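# Seat a taper pin fully in each crank collar

## Task

For every crank shaft, push a taper pin all the way into the hole in its collar. Each pin can seat completely only when entered from one particular side of the hole. A pin that stays in only because a gripper is still holding or pressing it at the end does not count.

## Robot and tools

Robot: two Kinova Gen3 seven-joint arms, left_arm and right_arm, each with a Robotiq 2F-85 parallel gripper. Base poses in the scene frame: left_arm at (+0.028, +0.270, 0) m, quat_wxyz (+1.000, 0, 0, -0.016); right_arm at (+0.046, -0.389, 0) m, quat_wxyz (+1.000, 0, 0, +0.002). The scene frame has its origin on the table top midway between the arms, +z up, +x out across the table, and left_arm on the +y side. The arm names do not correspond to image sides.

Joint order, used in every command row and every per-joint list in results: waist (joint_1), shoulder (joint_2), upper arm roll (joint_3), elbow (joint_4), forearm roll (joint_5), wrist pitch (joint_6), wrist roll (joint_7). Stated ranges in rad: waist, upper arm roll, forearm roll and wrist roll -69.115 to 69.115; shoulder -2.250 to 2.250; elbow -2.580 to 2.580; wrist pitch -2.100 to 2.100. The true end of a joint may differ from these by up to 0.013 rad.

The row. Every command is a row of 18 numbers, each in [-1, 1], always covering both arms: left_arm's 7 joint values, its gripper position, its gripper speed, then the same 9 for right_arm. Joint values are offsets, not poses, scaled so 1.0 equals 0.9985 rad for the first four joints and 0.8765 rad for the last three. Gripper position is an absolute setting: +1 fully open (85 mm), 0 about 41 mm, pads touching near -0.8, and -1 closes until blocked. Gripper speed sets how fast the gap changes: about 20 mm/s at -1, 85 at 0, 150 at +1. A full close grips at roughly 190 to 235 N per pad. To leave a gripper unchanged, repeat its previous two numbers; a 0 is a real command.

execute_actions(actions): a list of actions, each a table of at most 15 rows; each row lasts one 1/30 s step, and a short table repeats its last row until the 15 steps are done. Joint offsets in every row are measured from the arm's angles at the start of that action (for the first action, from the last reported angles), not from the previous row. An action asking any joint to go more than 0.013 rad beyond its range is rejected for both arms; if the first action fails this, or any action is malformed, nothing in the call runs. An empty list just returns the current state and images.

move(target, speed, blocking): target is one 18-number row whose joint offsets are taken from the last reported Joint positions. All joints follow paths that finish together, so the gripper traces a curve; paths last 0.5 to 10 s and are cut off at 10 s. speed (rad/s, 0.01 to 2, default 0.5) caps the joint with the longest path. Gripper numbers are applied at the start. The move ignores obstacles and the other arm. Faster contact hits harder, and aiming past a contact presses harder. blocking=false returns after 0.5 s while the arm continues; then use wait or stop before sending new rows or moves. The result adds a move: line giving the outcome (done, off_target, moving, held, fault), limits=held or limits=none, and each arm's joint farthest from target. After limits=held an arm may suddenly go faster than speed.

wait(seconds, 0 to 10): lets time pass with commands held; returns early if a running move ends. stop(): brakes a running move (needs room, more when fast); fingers continue. zoom_image(camera, region): region [x0, y0, x1, y1] in pixels, at most 504 by 504, of cam_high, cam_low, cam_left_wrist or cam_right_wrist (each 896x504). read_manual(section) returns only licence text. finished_scene(scene) ends the current scene irreversibly and reports success; the pins must stay seated on their own.

Results: each gripper's end_effector_position (m) and end_effector_quat_wxyz in the scene frame; the position is the midpoint between closed pads, with fingertips about 19 mm beyond when closed and 6 mm when open, and readings get less accurate at long reach. The gripper's fingers extend along its +z and close along its y. Joint positions (rad), Joint velocities (rad/s), Joint targets (what joints are currently driven toward), and joint torques (offset and noisy; change at rest signals contact or load). position_measured_pct is about 50 - 50 x position: 0 fully open; stopping below 90 short of the request means something is held or blocking; near 90 means the pads closed on nothing or something very thin. Closing also pushes fingertips about 13 mm outward, so keep clearance above surfaces. "joint sent to its limit" means a joint was stopped at its real end; "joint command not followed" means the clearance check altered some joint targets.

Motion limits: each step the joint target may lead the measured angle by at most 0.304 rad (first four joints) or 0.266 rad (last three), and targets that would shift the gripper over 70 mm are scaled back, so big changes take several actions and may need re-sending. To grip softly, open first, then close to just under the object's width. Fingers close again by themselves if the object slips or gives way.

Avoid: dropping pins, knocking anything off the table, arms striking or pressing each other, and hard slams or pushes. Contact torque reaching a load limit (47.5 N m first four joints, 29.9 N m wrist joints, including held weight) halts that arm 10 s. Long holding heats motors: MOTOR HOT warns from 60 °C, and at 75 °C an OVER-TEMPERATURE FAULT lets the arm sag. Brief external tugs on held parts may occur.

Each tool is called after "Request:" in YAML: its name, and indented under it one key for each argument.

## Session

Request:
execute_actions:
  actions: []

Scene clock: 0.00 s.
left_arm: end_effector_position=(+0.7036, +0.5363, +0.1234) position_measured_pct=0.0 end_effector_quat_wxyz=(-0.301, +0.716, +0.541, +0.324) | right_arm: end_effector_position=(+0.4615, -0.2123, +0.2172) position_measured_pct=0.0 end_effector_quat_wxyz=(+0.118, -0.235, +0.964, +0.047)
Joint names: [waist, shoulder, upper arm roll, elbow, forearm roll, wrist pitch, wrist roll]
Joint positions: left_arm=[-0.127  1.075  0.044  1.076 -1.126  1.07   0.273] | right_arm=[-0.383  0.269 -0.045  1.881 -0.053  0.742  1.655]
Joint velocities: left_arm=[ 0.001  0.     0.     0.    -0.     0.001  0.   ] | right_arm=[ 0.     0.001 -0.002 -0.001 -0.    -0.    -0.   ]
Joint torques (N m, as the joint torque sensors report them, + toward a larger angle): no reading
Motor temperatures (°C, as the motors report them): left_arm=[26 26 28 31 33 34 38] | right_arm=[31 28 29 31 34 40 36]
Joint targets: left_arm=[-0.127 1.075 0.044 1.076 -1.126 1.070 0.273] | right_arm=[-0.383 0.269 -0.045 1.881 -0.053 0.742 1.655]

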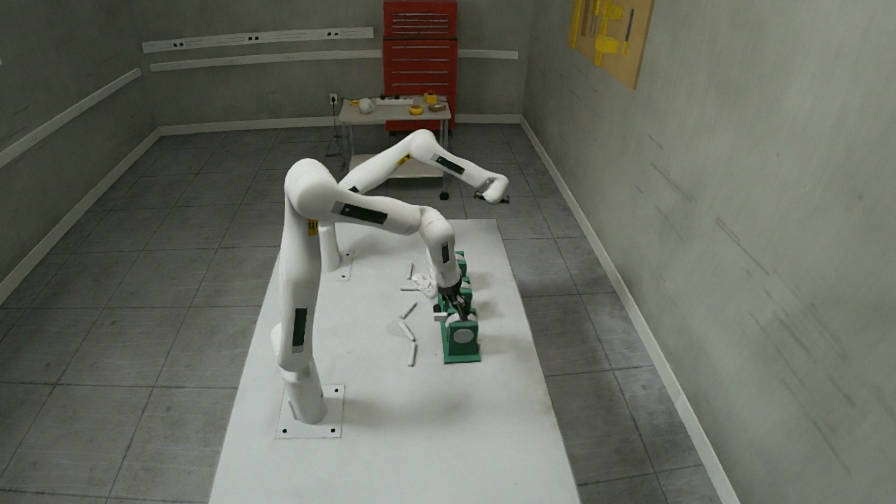

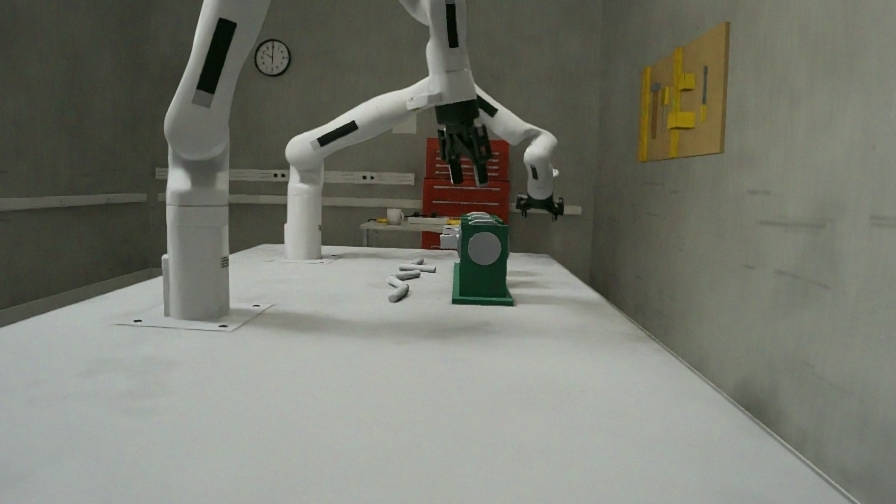

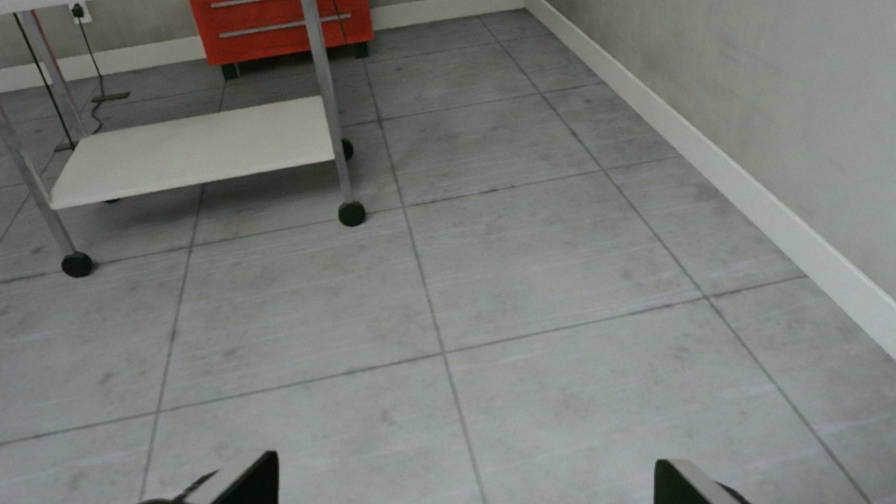

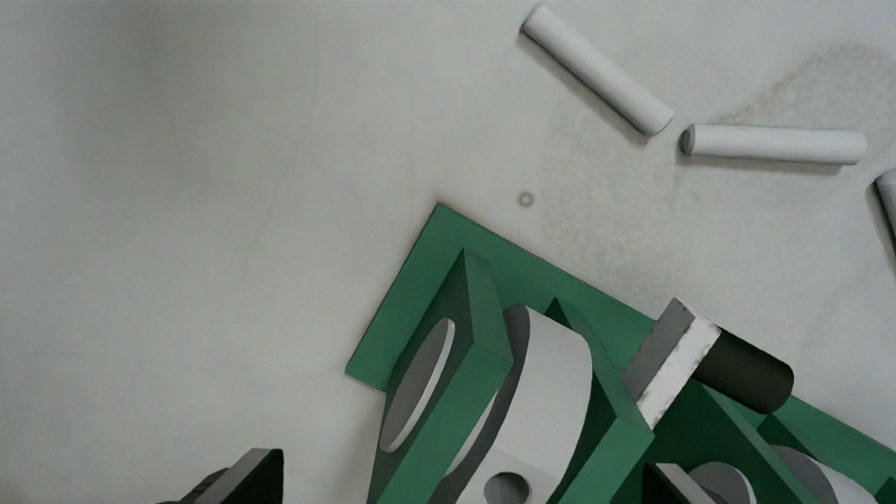

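Request:
move:
  target: [-0.474,-0.876,-0.044,0.425,1,0.42,0.5,1,0, -0.3155,0.2093,0.045,-0.799,0.0605,0.956,-0.897,1,0]
  speed: 0.8

Scene clock: 2.80 s.
left_arm: end_effector_position=(+0.3353, +0.5270, +0.3544) position_measured_pct=0.0 end_effector_quat_wxyz=(-0.080, +0.160, +0.979, +0.094) | right_arm: end_effector_position=(+0.4498, -0.0799, +0.3503) position_measured_pct=0.0 end_effector_quat_wxyz=(+0.000, +0.001, +1.000, +0.000)
Joint names: [waist, shoulder, upper arm roll, elbow, forearm roll, wrist pitch, wrist roll]
Joint positions: left_arm=[-0.601  0.201  0.     1.5   -0.249  1.438  0.712] | right_arm=[-0.698  0.478  0.     1.083  0.     1.58   0.868]
Joint velocities: left_arm=[-0.002 -0.003 -0.002 -0.     0.     0.002  0.   ] | right_arm=[-0.001 -0.001  0.001  0.002  0.     0.    -0.   ]
Joint torques (N m, as the joint torque sensors report them, + toward a larger angle): left_arm=[  0.16 -13.75  -0.21  -8.92  -0.46   0.01  -0.17] | right_arm=[ -0.4  -19.18   0.18  -8.62   0.23   0.02   0.1 ]
Motor temperatures (°C, as the motors report them): left_arm=[26 26 28 31 33 34 38] | right_arm=[31 28 29 31 34 40 36]
Joint targets: left_arm=[-0.601 0.200 0.001 1.500 -0.249 1.438 0.712] | right_arm=[-0.699 0.478 0.000 1.083 0.000 1.580 0.868]
move: done; limits=none; left_arm: farthest joint: the waist, 0.000 radians from its target (0.473 radians at the start); right_arm: farthest joint: the waist, 0.000 radians from its target (0.315 radians at the start)

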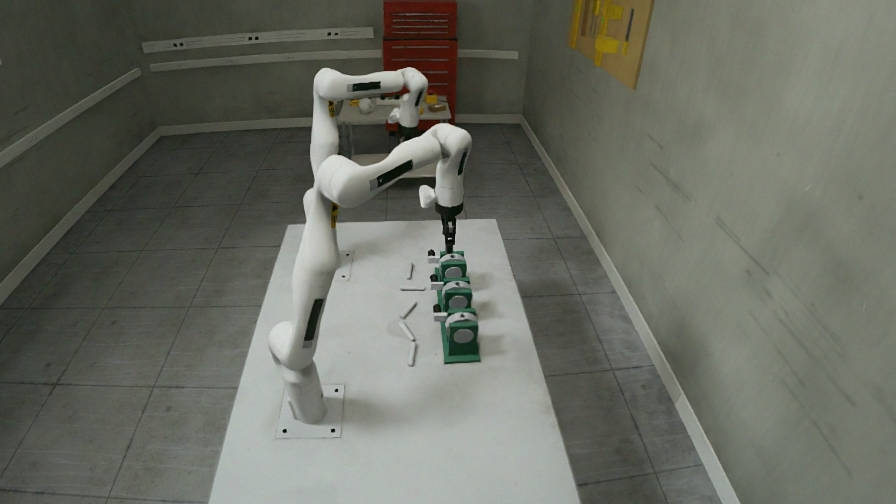

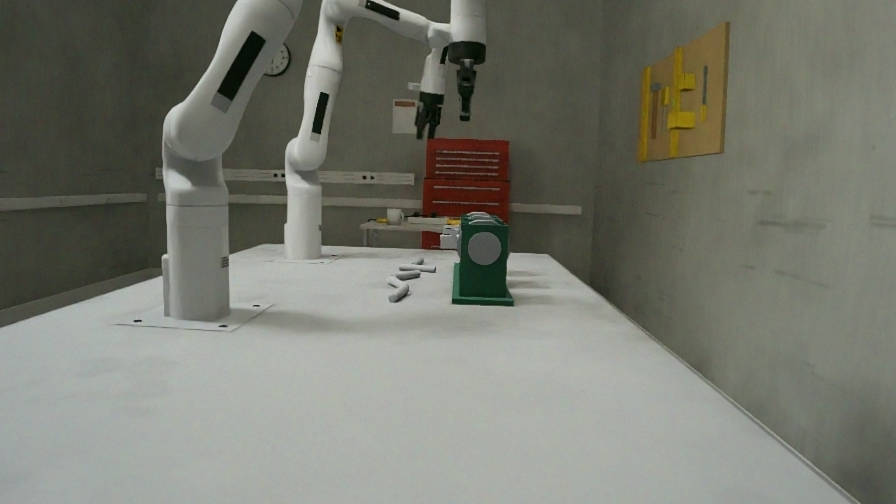

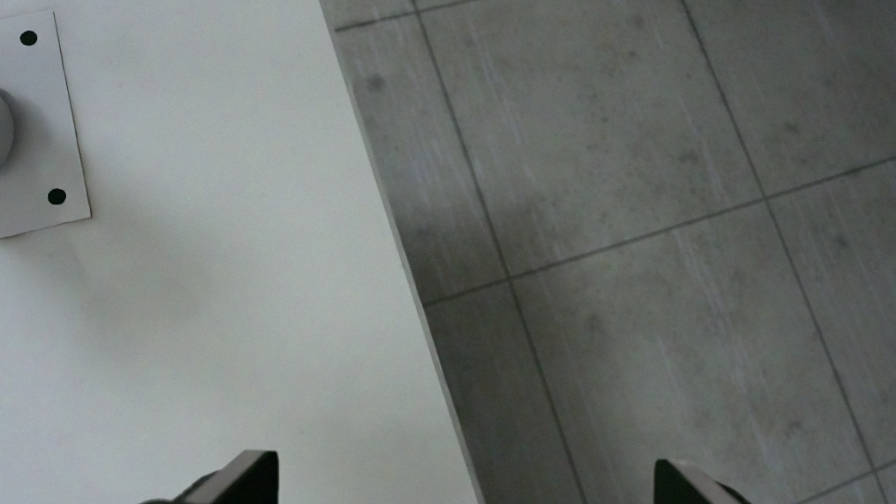

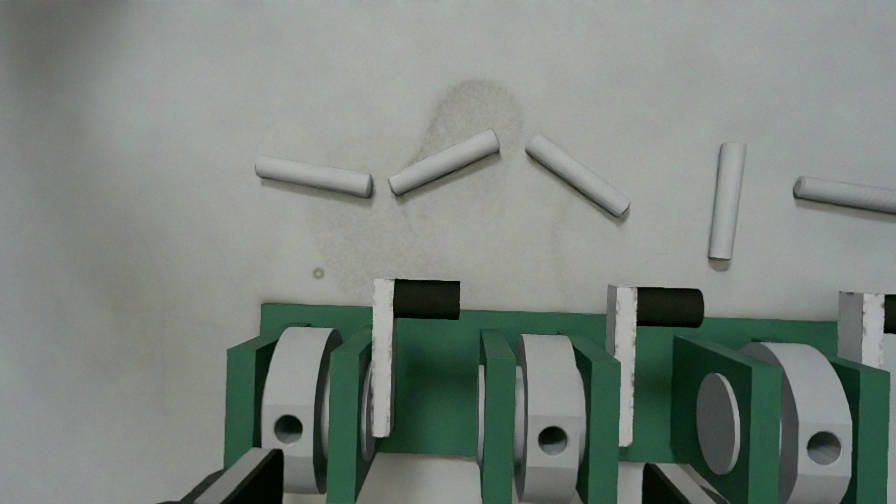

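Request:
zoom_image:
  camera: "cam_right_wrist"
  region: [220,260,660,504]

Request:
zoom_image:
  camera: "cam_right_wrist"
  region: [500,260,896,504]

Request:
zoom_image:
  camera: "cam_right_wrist"
  region: [240,110,660,280]

Request:
zoom_image:
  camera: "cam_high"
  region: [380,230,520,380]

Request:
zoom_image:
  camera: "cam_low"
  region: [370,190,550,320]

Region (220, 260, 660, 504) of cam_right_wrist's 896x504 image, scaled by 1.145; it fills the top 279 rows of this view, and the rest is white.

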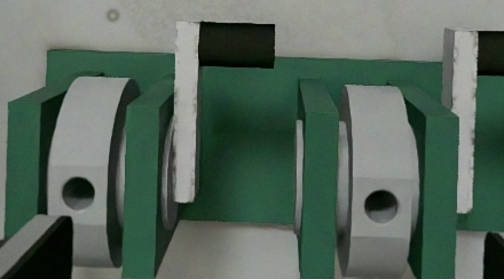

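Region (500, 260, 896, 504) of cam_right_wrist's 896x504 image, scaled by 1.273; it fills the top 311 rows of this view, and the rest is white.

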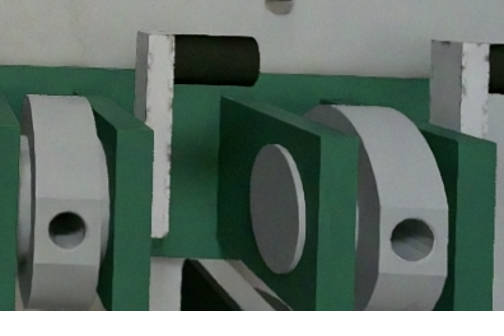

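Region (240, 110, 660, 280) of cam_right_wrist's 896x504 image, scaled by 1.200; it fills the top 204 rows of this view, and the rest is white.

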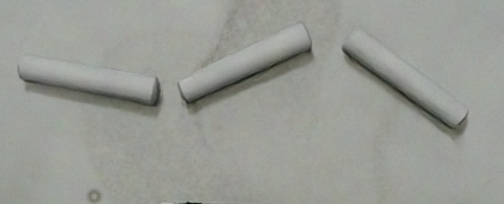

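Region (380, 230, 520, 380) of cam_high's 896x504 image, scaled by 3.360, with more detail than that image has; it fills the left 470 columns of this view, and the rest is white.

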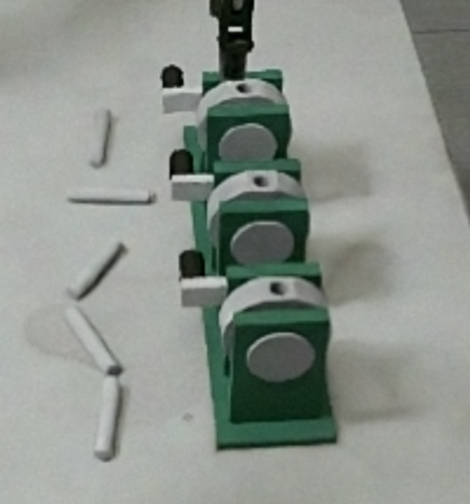

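Region (370, 190, 550, 320) of cam_low's 896x504 image, scaled by 2.800, with more detail than that image has.

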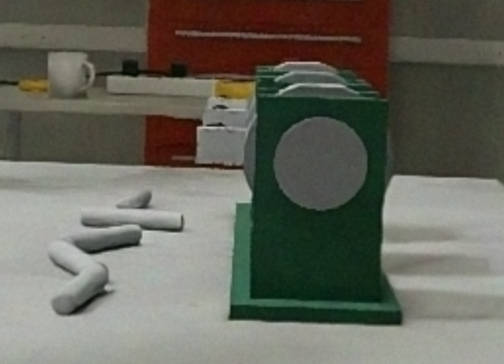

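Request:
move:
  target: [0,0,0,0,0.284,0,0,1,0, 0.0804,0.1694,0,-0.2898,0,0.138,0.0925,1,0]
  speed: 0.6

Scene clock: 6.00 s.
left_arm: end_effector_position=(+0.3752, +0.4622, +0.3450) position_measured_pct=0.0 end_effector_quat_wxyz=(+0.001, +0.145, +0.989, +0.001) | right_arm: end_effector_position=(+0.5198, -0.0799, +0.3502) position_measured_pct=0.0 end_effector_quat_wxyz=(+0.000, +0.000, +1.000, -0.000)
Joint names: [waist, shoulder, upper arm roll, elbow, forearm roll, wrist pitch, wrist roll]
Joint positions: left_arm=[-0.601  0.201  0.     1.5   -0.     1.438  0.712] | right_arm=[-0.618  0.647  0.     0.794  0.     1.701  0.949]
Joint velocities: left_arm=[-0.    -0.    -0.     0.    -0.     0.002 -0.   ] | right_arm=[ 0.001  0.005 -0.001  0.    -0.     0.     0.   ]
Joint torques (N m, as the joint torque sensors report them, + toward a larger angle): left_arm=[ -0.14 -13.71  -0.22  -8.89   0.16  -0.3   -0.11] | right_arm=[ -0.53 -21.86   0.66  -8.6    0.03   0.05  -0.01]
Motor temperatures (°C, as the motors report them): left_arm=[26 26 28 31 33 34 38] | right_arm=[31 28 29 31 34 40 36]
Joint targets: left_arm=[-0.601 0.201 0.000 1.500 -0.000 1.438 0.712] | right_arm=[-0.618 0.647 0.000 0.793 0.000 1.701 0.949]
move: done; limits=none; left_arm: farthest joint: the waist, 0.000 radians from its target (0.000 radians at the start); right_arm: farthest joint: the waist, 0.001 radians from its target (0.081 radians at the start)

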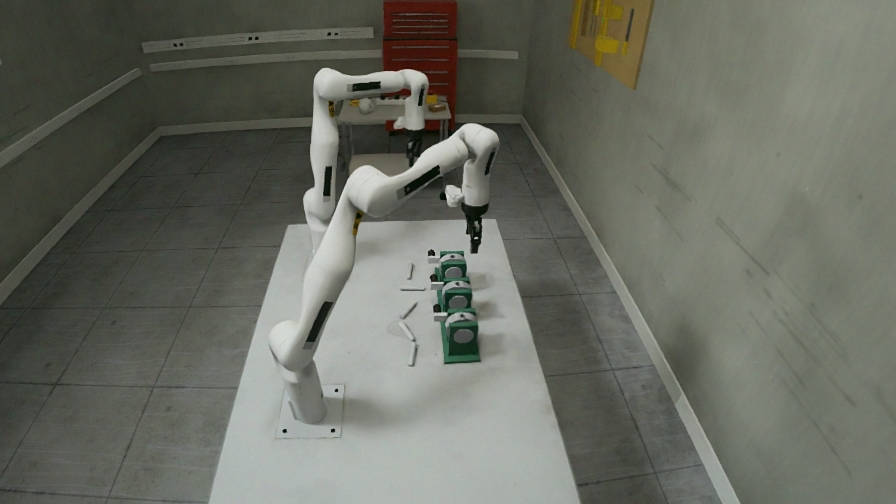

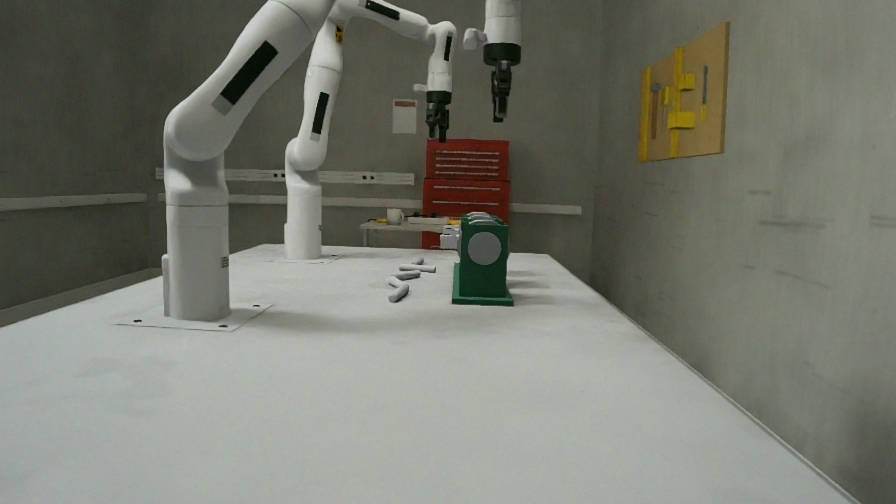

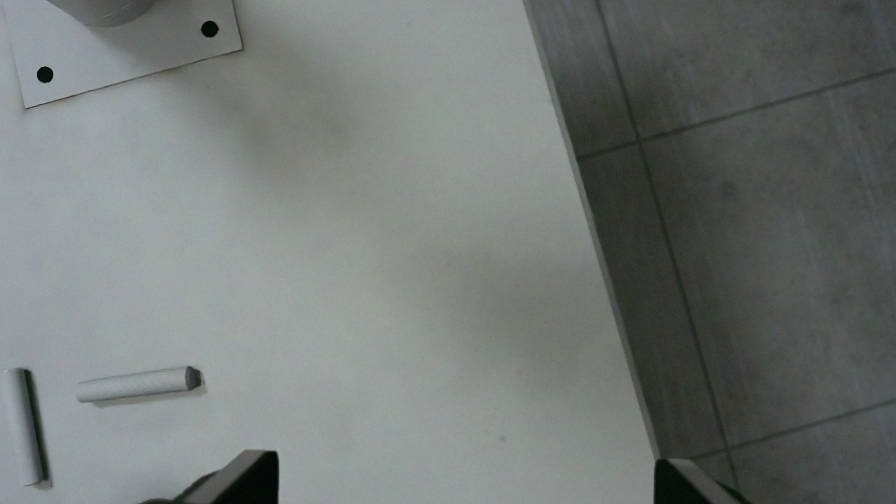

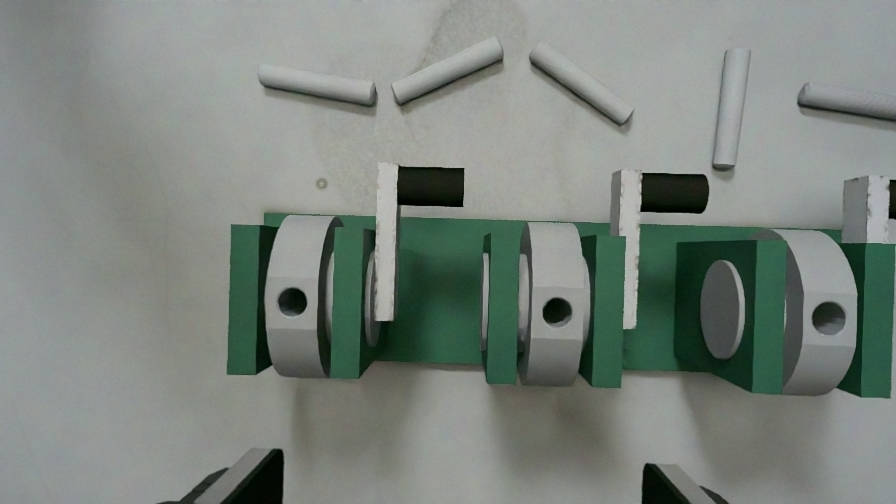

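Request:
zoom_image:
  camera: "cam_right_wrist"
  region: [250,260,350,340]

Request:
zoom_image:
  camera: "cam_right_wrist"
  region: [510,270,610,350]

Request:
zoom_image:
  camera: "cam_right_wrist"
  region: [780,280,880,360]

Request:
zoom_image:
  camera: "cam_right_wrist"
  region: [250,20,520,130]

Request:
zoom_image:
  camera: "cam_right_wrist"
  region: [510,20,896,180]

Region (250, 260, 350, 340) of cam_right_wrist's 896x504 image, scaled by 5.040; it fills the top 403 rows of this view, and the rest is white.

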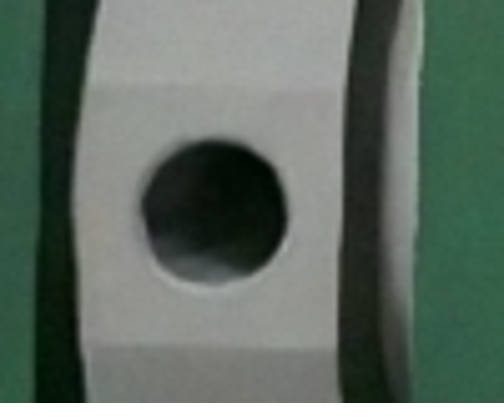

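Region (510, 270, 610, 350) of cam_right_wrist's 896x504 image, scaled by 5.040; it fills the top 403 rows of this view, and the rest is white.

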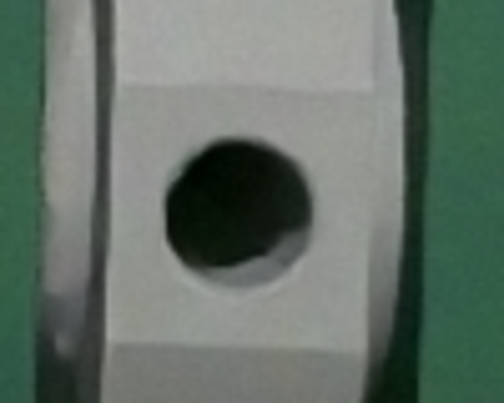

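Region (780, 280, 880, 360) of cam_right_wrist's 896x504 image, scaled by 5.040; it fills the top 403 rows of this view, and the rest is white.

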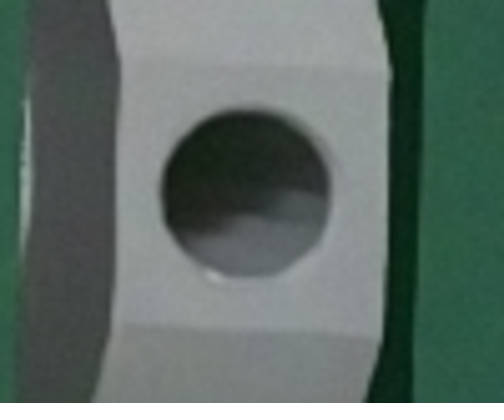

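Region (250, 20, 520, 130) of cam_right_wrist's 896x504 image, scaled by 1.867; it fills the top 205 rows of this view, and the rest is white.

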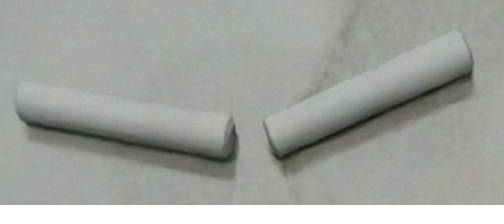

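Region (510, 20, 896, 180) of cam_right_wrist's 896x504 image, scaled by 1.306; it fills the top 209 rows of this view, and the rest is white.

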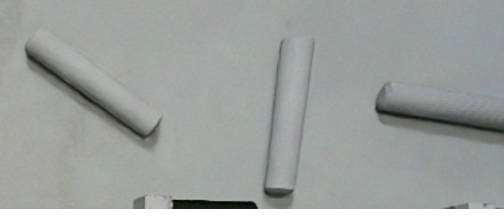

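Request:
move:
  target: [0.5,0.1,0,0,0,0,-0.301,1,0, -0.103,-0.145,0,0.4,0,-0.3,1,1,0]
  speed: 1.0

Request:
move:
  target: [0.5185,0.1386,0,0.182,0,-0.476,0,1,0, 0,0,0,0.3815,0,-0.4256,0.6745,1,0]
  speed: 0.8

Scene clock: 11.27 s.
left_arm: end_effector_position=(+0.4287, +0.2728, +0.3053) position_measured_pct=0.0 end_effector_quat_wxyz=(-0.040, +0.503, +0.863, -0.027) | right_arm: end_effector_position=(+0.4495, -0.0649, +0.3034) position_measured_pct=0.0 end_effector_quat_wxyz=(+0.004, -0.470, +0.883, +0.001)
Joint names: [waist, shoulder, upper arm roll, elbow, forearm roll, wrist pitch, wrist roll]
Joint positions: left_arm=[-0.102  0.3    0.001  1.5   -0.     1.438  0.448] | right_arm=[-0.721  0.502  0.     1.193  0.     1.438  1.826]
Joint velocities: left_arm=[ 0.002  0.001  0.001  0.    -0.     0.001 -0.   ] | right_arm=[-0.    -0.001 -0.    -0.     0.     0.002  0.   ]
Joint torques (N m, as the joint torque sensors report them, + toward a larger angle): left_arm=[  0.48 -14.81  -0.3   -9.42   0.06   0.35  -0.34] | right_arm=[ -0.26 -19.46   0.03  -8.33   0.31   0.09  -0.04]
Motor temperatures (°C, as the motors report them): left_arm=[26 26 28 31 33 34 38] | right_arm=[31 28 29 31 34 40 36]
Joint targets: left_arm=[-0.101 0.300 0.000 1.500 -0.000 1.438 0.448] | right_arm=[-0.721 0.502 0.000 1.193 0.000 1.438 1.826]
move: done; limits=none; left_arm: farthest joint: the shoulder, 0.001 radians from its target (0.100 radians at the start); right_arm: farthest joint: the waist, 0.000 radians from its target (0.103 radians at the start)

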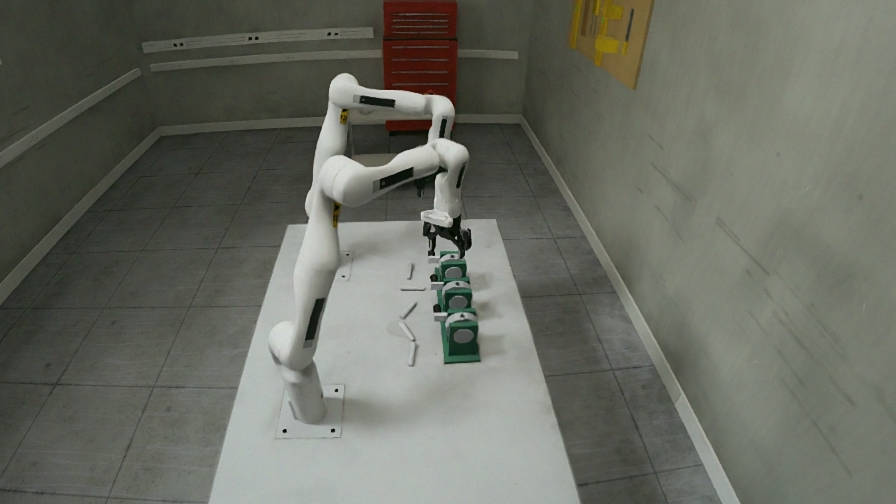

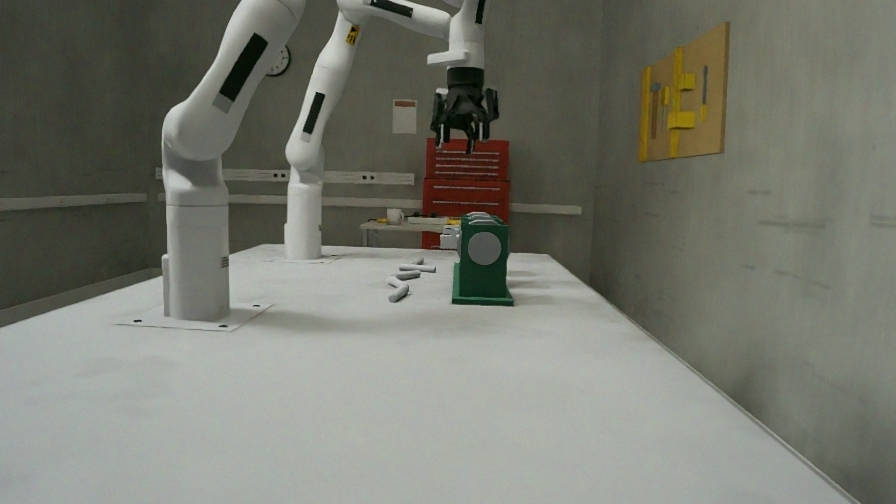

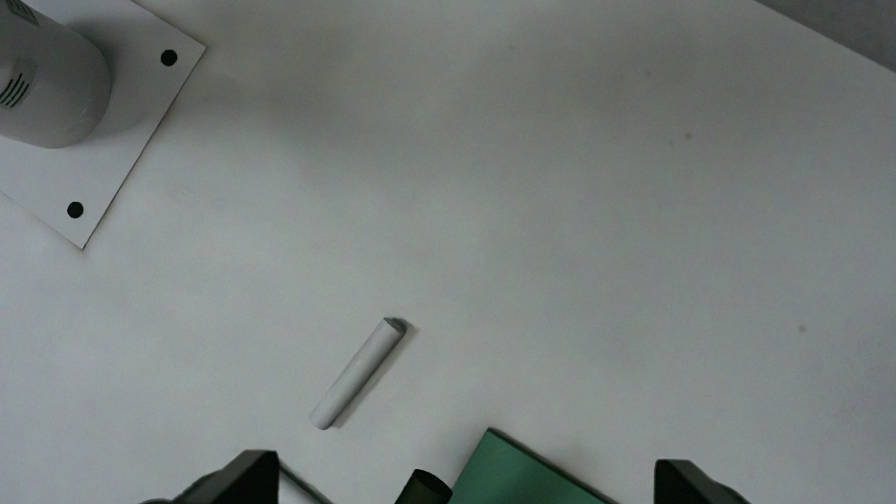

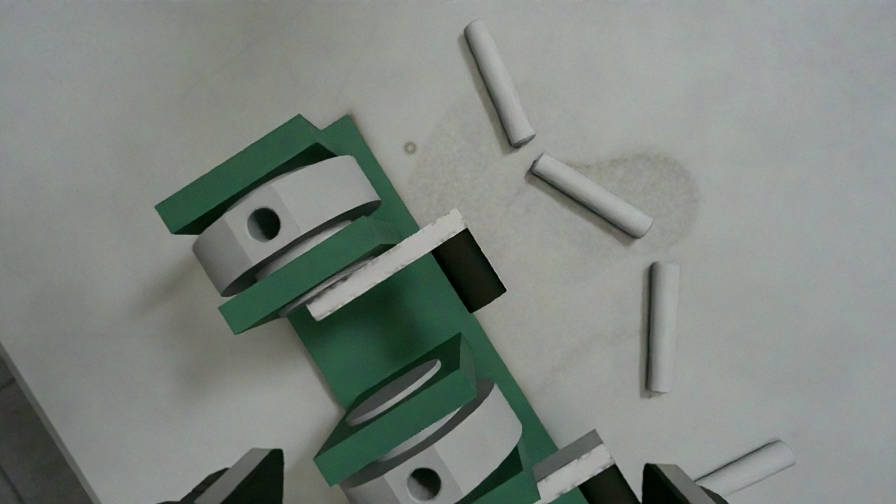

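Scene clock: 12.63 s.
left_arm: end_effector_position=(+0.4193, +0.0539, +0.1901) position_measured_pct=0.0 end_effector_quat_wxyz=(-0.000, +0.708, +0.707, -0.000) | right_arm: end_effector_position=(+0.4200, -0.0909, +0.1902) position_measured_pct=0.0 end_effector_quat_wxyz=(-0.000, +0.707, -0.707, +0.000)
Joint names: [waist, shoulder, upper arm roll, elbow, forearm roll, wrist pitch, wrist roll]
Joint positions: left_arm=[ 0.416  0.439  0.001  1.682 -0.     1.021  0.448] | right_arm=[-0.721  0.502  0.     1.574  0.     1.065  2.417]
Joint velocities: left_arm=[ 0.003  0.001 -0.001  0.    -0.    -0.     0.   ] | right_arm=[ 0.    -0.001 -0.002  0.001 -0.     0.     0.   ]
Joint torques (N m, as the joint torque sensors report them, + toward a larger angle): left_arm=[  0.37 -16.72   0.33  -7.87  -0.23  -0.13  -0.26] | right_arm=[ -0.48 -18.26   0.51  -7.54   0.22  -0.11   0.05]
Motor temperatures (°C, as the motors report them): left_arm=[26 26 28 31 33 34 38] | right_arm=[31 28 29 31 34 40 36]
Joint targets: left_arm=[0.416 0.439 0.001 1.682 -0.000 1.021 0.448] | right_arm=[-0.721 0.502 0.000 1.574 0.000 1.065 2.417]
move: done; limits=none; left_arm: farthest joint: the waist, 0.000 radians from its target (0.517 radians at the start); right_arm: farthest joint: the waist, 0.000 radians from its target (0.000 radians at the start)

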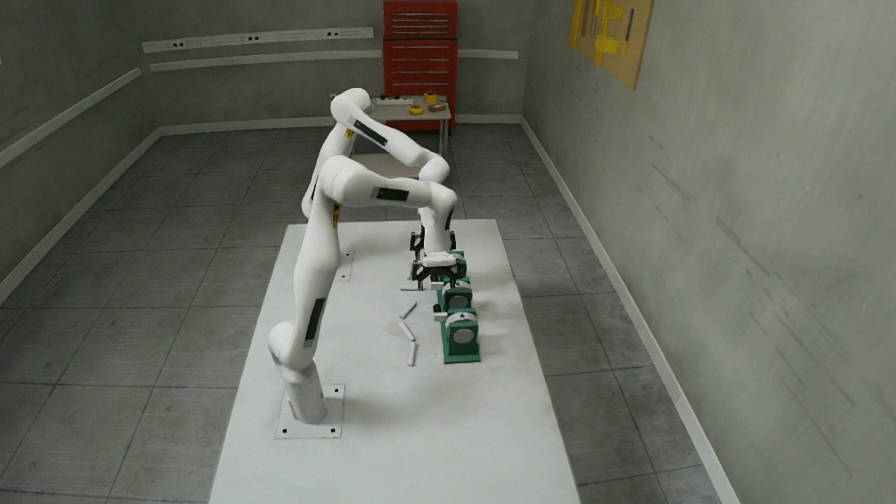

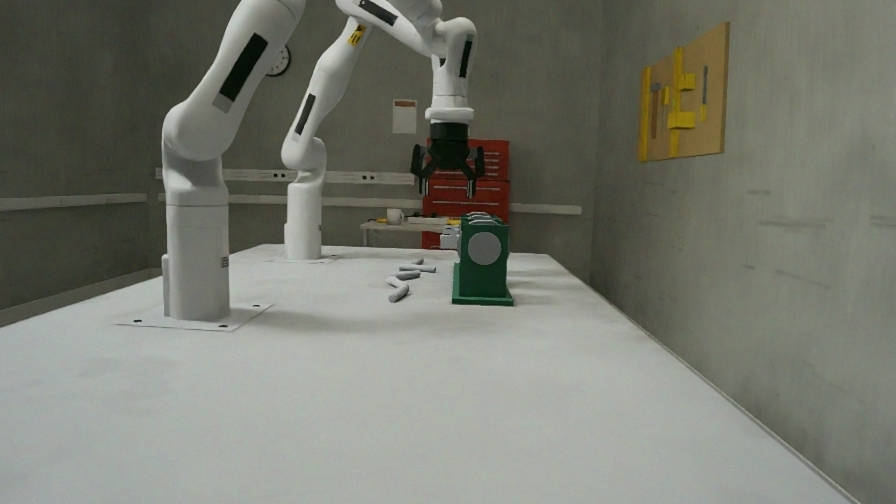

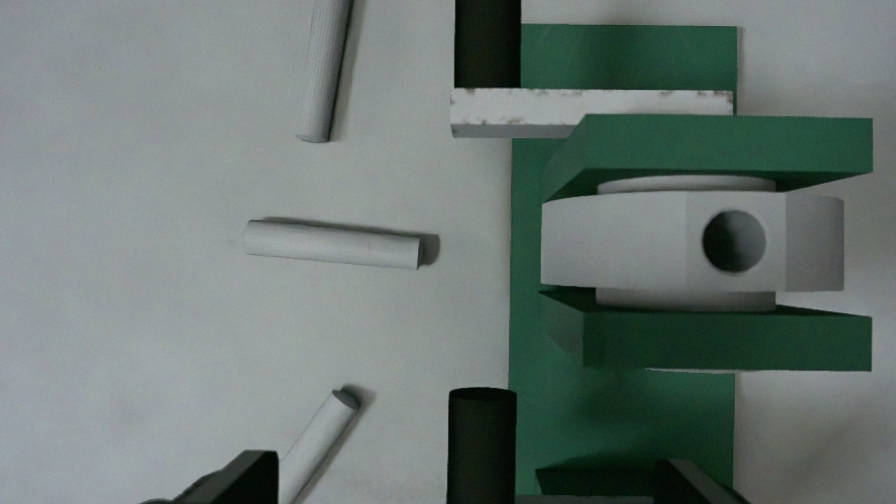

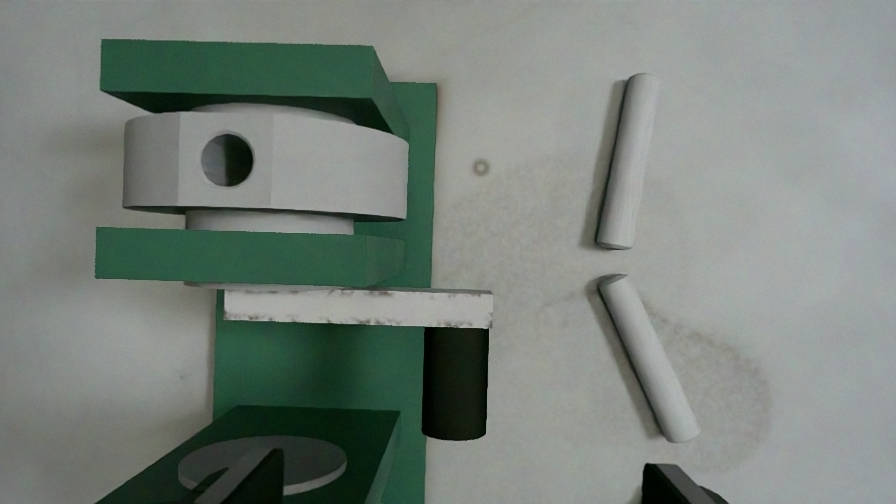

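Request:
move:
  target: [0.014,0.1551,0,0.0936,0,-0.2839,0.016,0.15,0.5, 0.02,0.1271,0,0.129,0,-0.291,0.0224,0.15,0.5]
  speed: 0.3

Scene clock: 16.93 s.
left_arm: end_effector_position=(+0.4236, +0.0448, +0.0973) position_measured_pct=42.5 end_effector_quat_wxyz=(+0.000, +0.708, +0.707, +0.000) | right_arm: end_effector_position=(+0.4239, -0.1000, +0.0971) position_measured_pct=42.5 end_effector_quat_wxyz=(-0.000, +0.707, -0.707, +0.000)
Joint names: [waist, shoulder, upper arm roll, elbow, forearm roll, wrist pitch, wrist roll]
Joint positions: left_arm=[ 0.43   0.593  0.001  1.776 -0.     0.772  0.462] | right_arm=[-0.701  0.629  0.     1.703  0.     0.81   2.437]
Joint velocities: left_arm=[ 0.     0.003  0.    -0.     0.    -0.002  0.   ] | right_arm=[ 0.001  0.003 -0.001 -0.002  0.     0.001  0.   ]
Joint torques (N m, as the joint torque sensors report them, + toward a larger angle): left_arm=[ -0.41 -18.69  -0.15  -6.78  -0.18  -0.09  -0.06] | right_arm=[ -0.4  -20.08   0.88  -6.18   0.17   0.25  -0.06]
Motor temperatures (°C, as the motors report them): left_arm=[26 26 28 31 33 34 38] | right_arm=[31 28 29 31 34 40 36]
Joint targets: left_arm=[0.430 0.594 0.001 1.776 -0.000 0.772 0.462] | right_arm=[-0.701 0.629 0.000 1.703 0.000 0.810 2.437]
move: done; limits=none; left_arm: farthest joint: the shoulder, 0.001 radians from its target (0.155 radians at the start); right_arm: farthest joint: the waist, 0.000 radians from its target (0.020 radians at the start)

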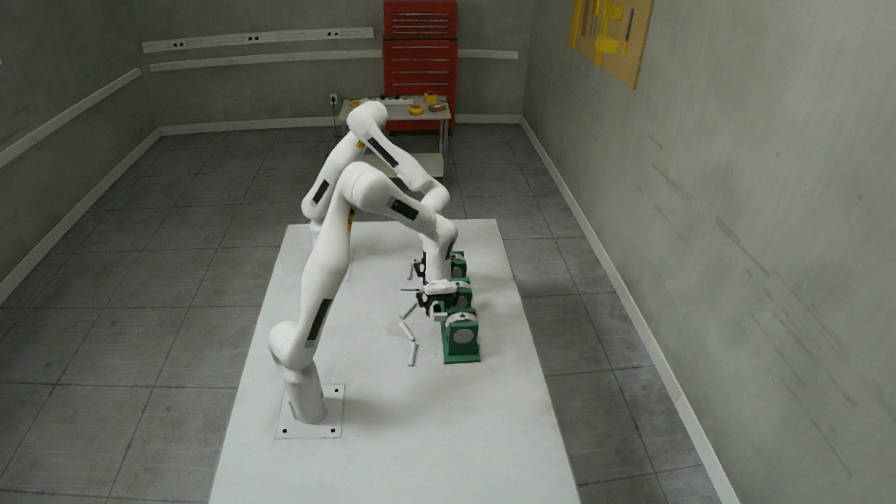

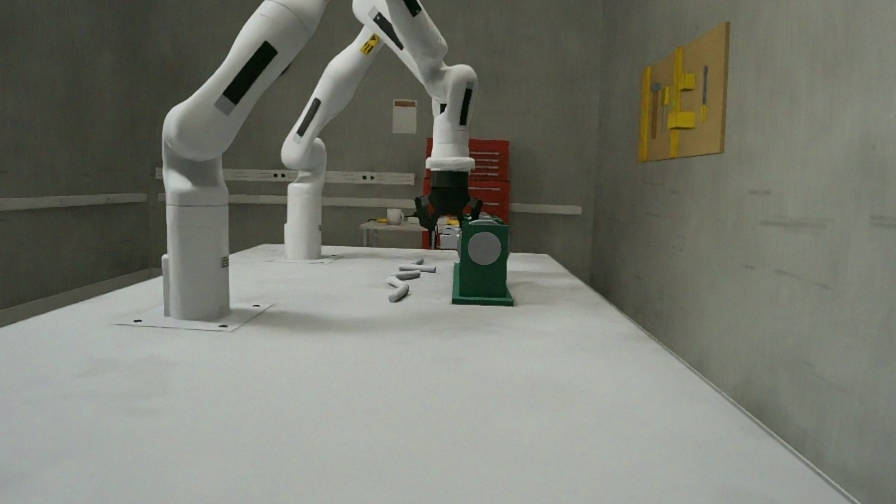

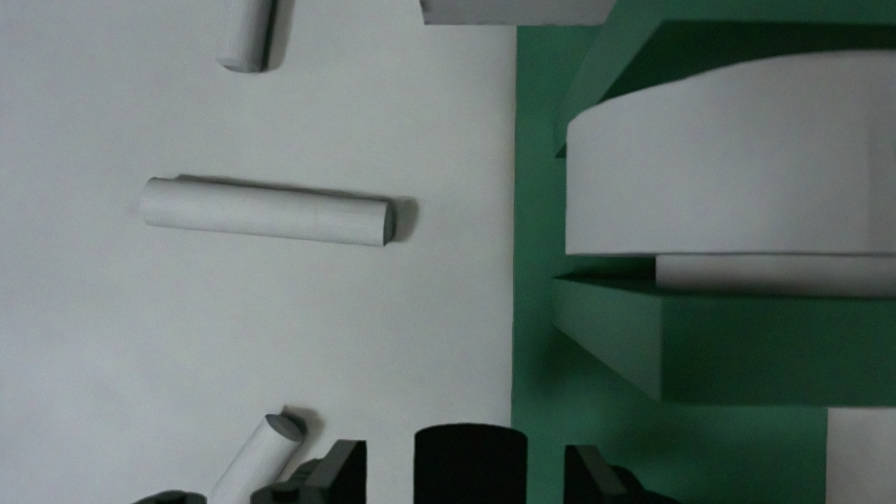

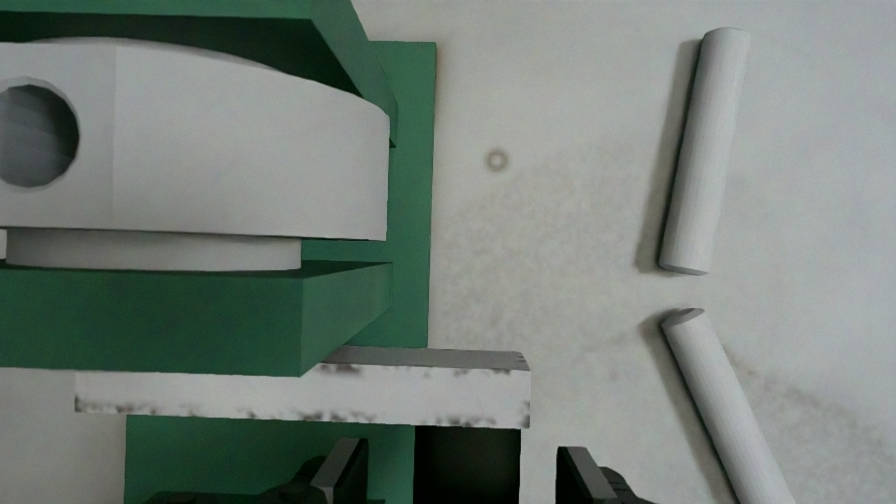

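Request:
execute_actions:
  actions:
    - [[0,0,0,0,0,0,0,-0.4,0,0,0,0,0,0,0,0,-0.4,0]]

Scene clock: 17.63 s.
left_arm: end_effector_position=(+0.4245, +0.0448, +0.0977) position_measured_pct=67.5 end_effector_quat_wxyz=(+0.001, +0.707, +0.707, +0.001) | right_arm: end_effector_position=(+0.4230, -0.1000, +0.0969) position_measured_pct=67.9 end_effector_quat_wxyz=(+0.001, +0.707, -0.707, -0.000)
Joint names: [waist, shoulder, upper arm roll, elbow, forearm roll, wrist pitch, wrist roll]
Joint positions: left_arm=[ 0.429  0.593  0.     1.775 -0.001  0.771  0.462] | right_arm=[-0.702  0.629 -0.     1.703 -0.     0.811  2.437]
Joint velocities: left_arm=[-0.    -0.    -0.    -0.001 -0.    -0.002 -0.   ] | right_arm=[-0.     0.002  0.001 -0.002  0.    -0.001 -0.   ]
Joint torques (N m, as the joint torque sensors report them, + toward a larger angle): left_arm=[ -0.11 -18.34   0.24  -5.97  -0.02   0.26   0.06] | right_arm=[  0.49 -19.44   1.17  -6.58  -0.21  -0.28  -0.16]
Motor temperatures (°C, as the motors report them): left_arm=[26 26 28 31 33 34 38] | right_arm=[31 28 29 31 34 40 36]
Joint targets: left_arm=[0.430 0.593 0.001 1.776 -0.000 0.772 0.462] | right_arm=[-0.701 0.629 0.000 1.703 0.000 0.810 2.437]

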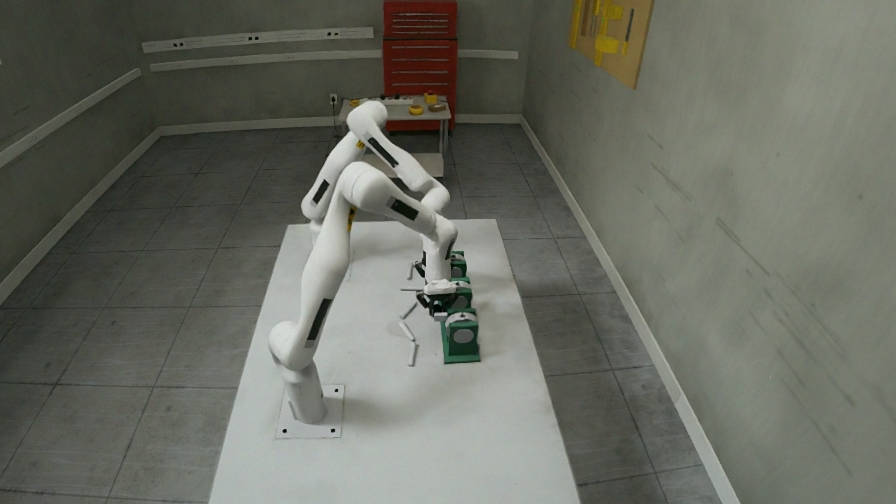

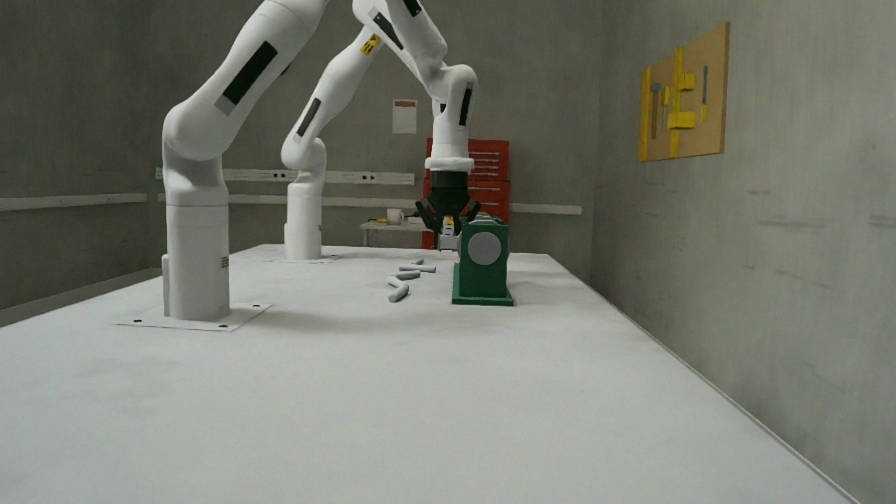

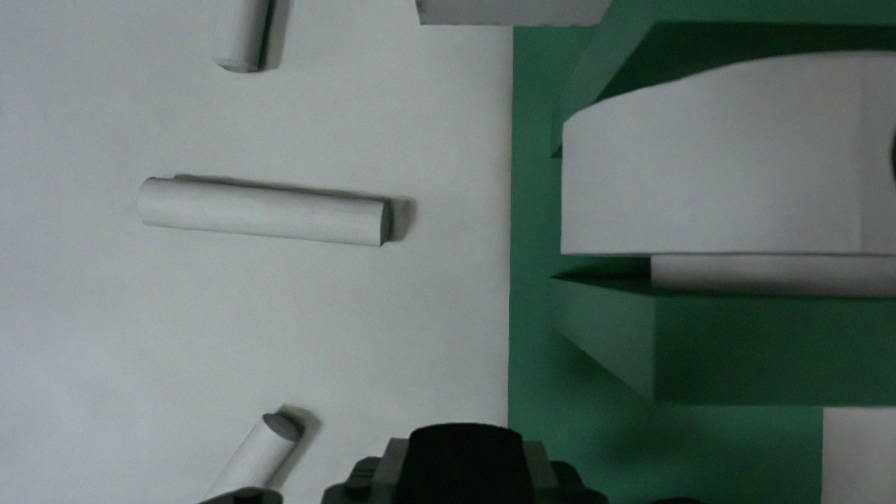

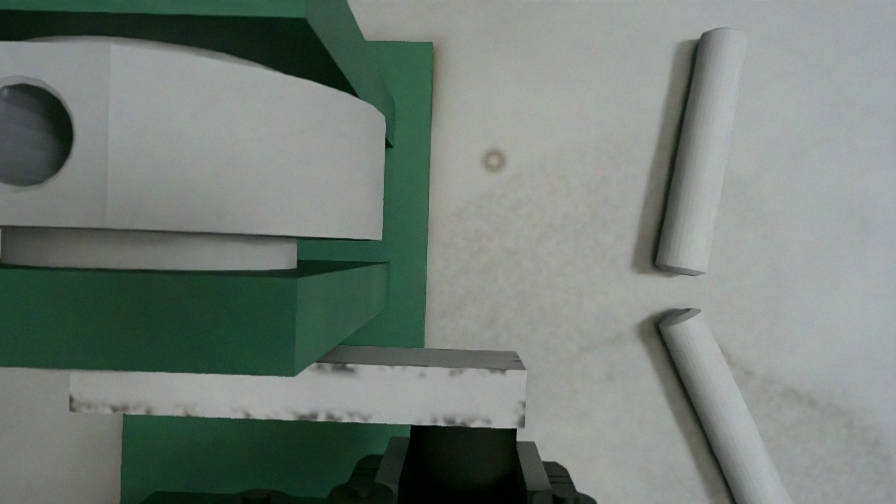

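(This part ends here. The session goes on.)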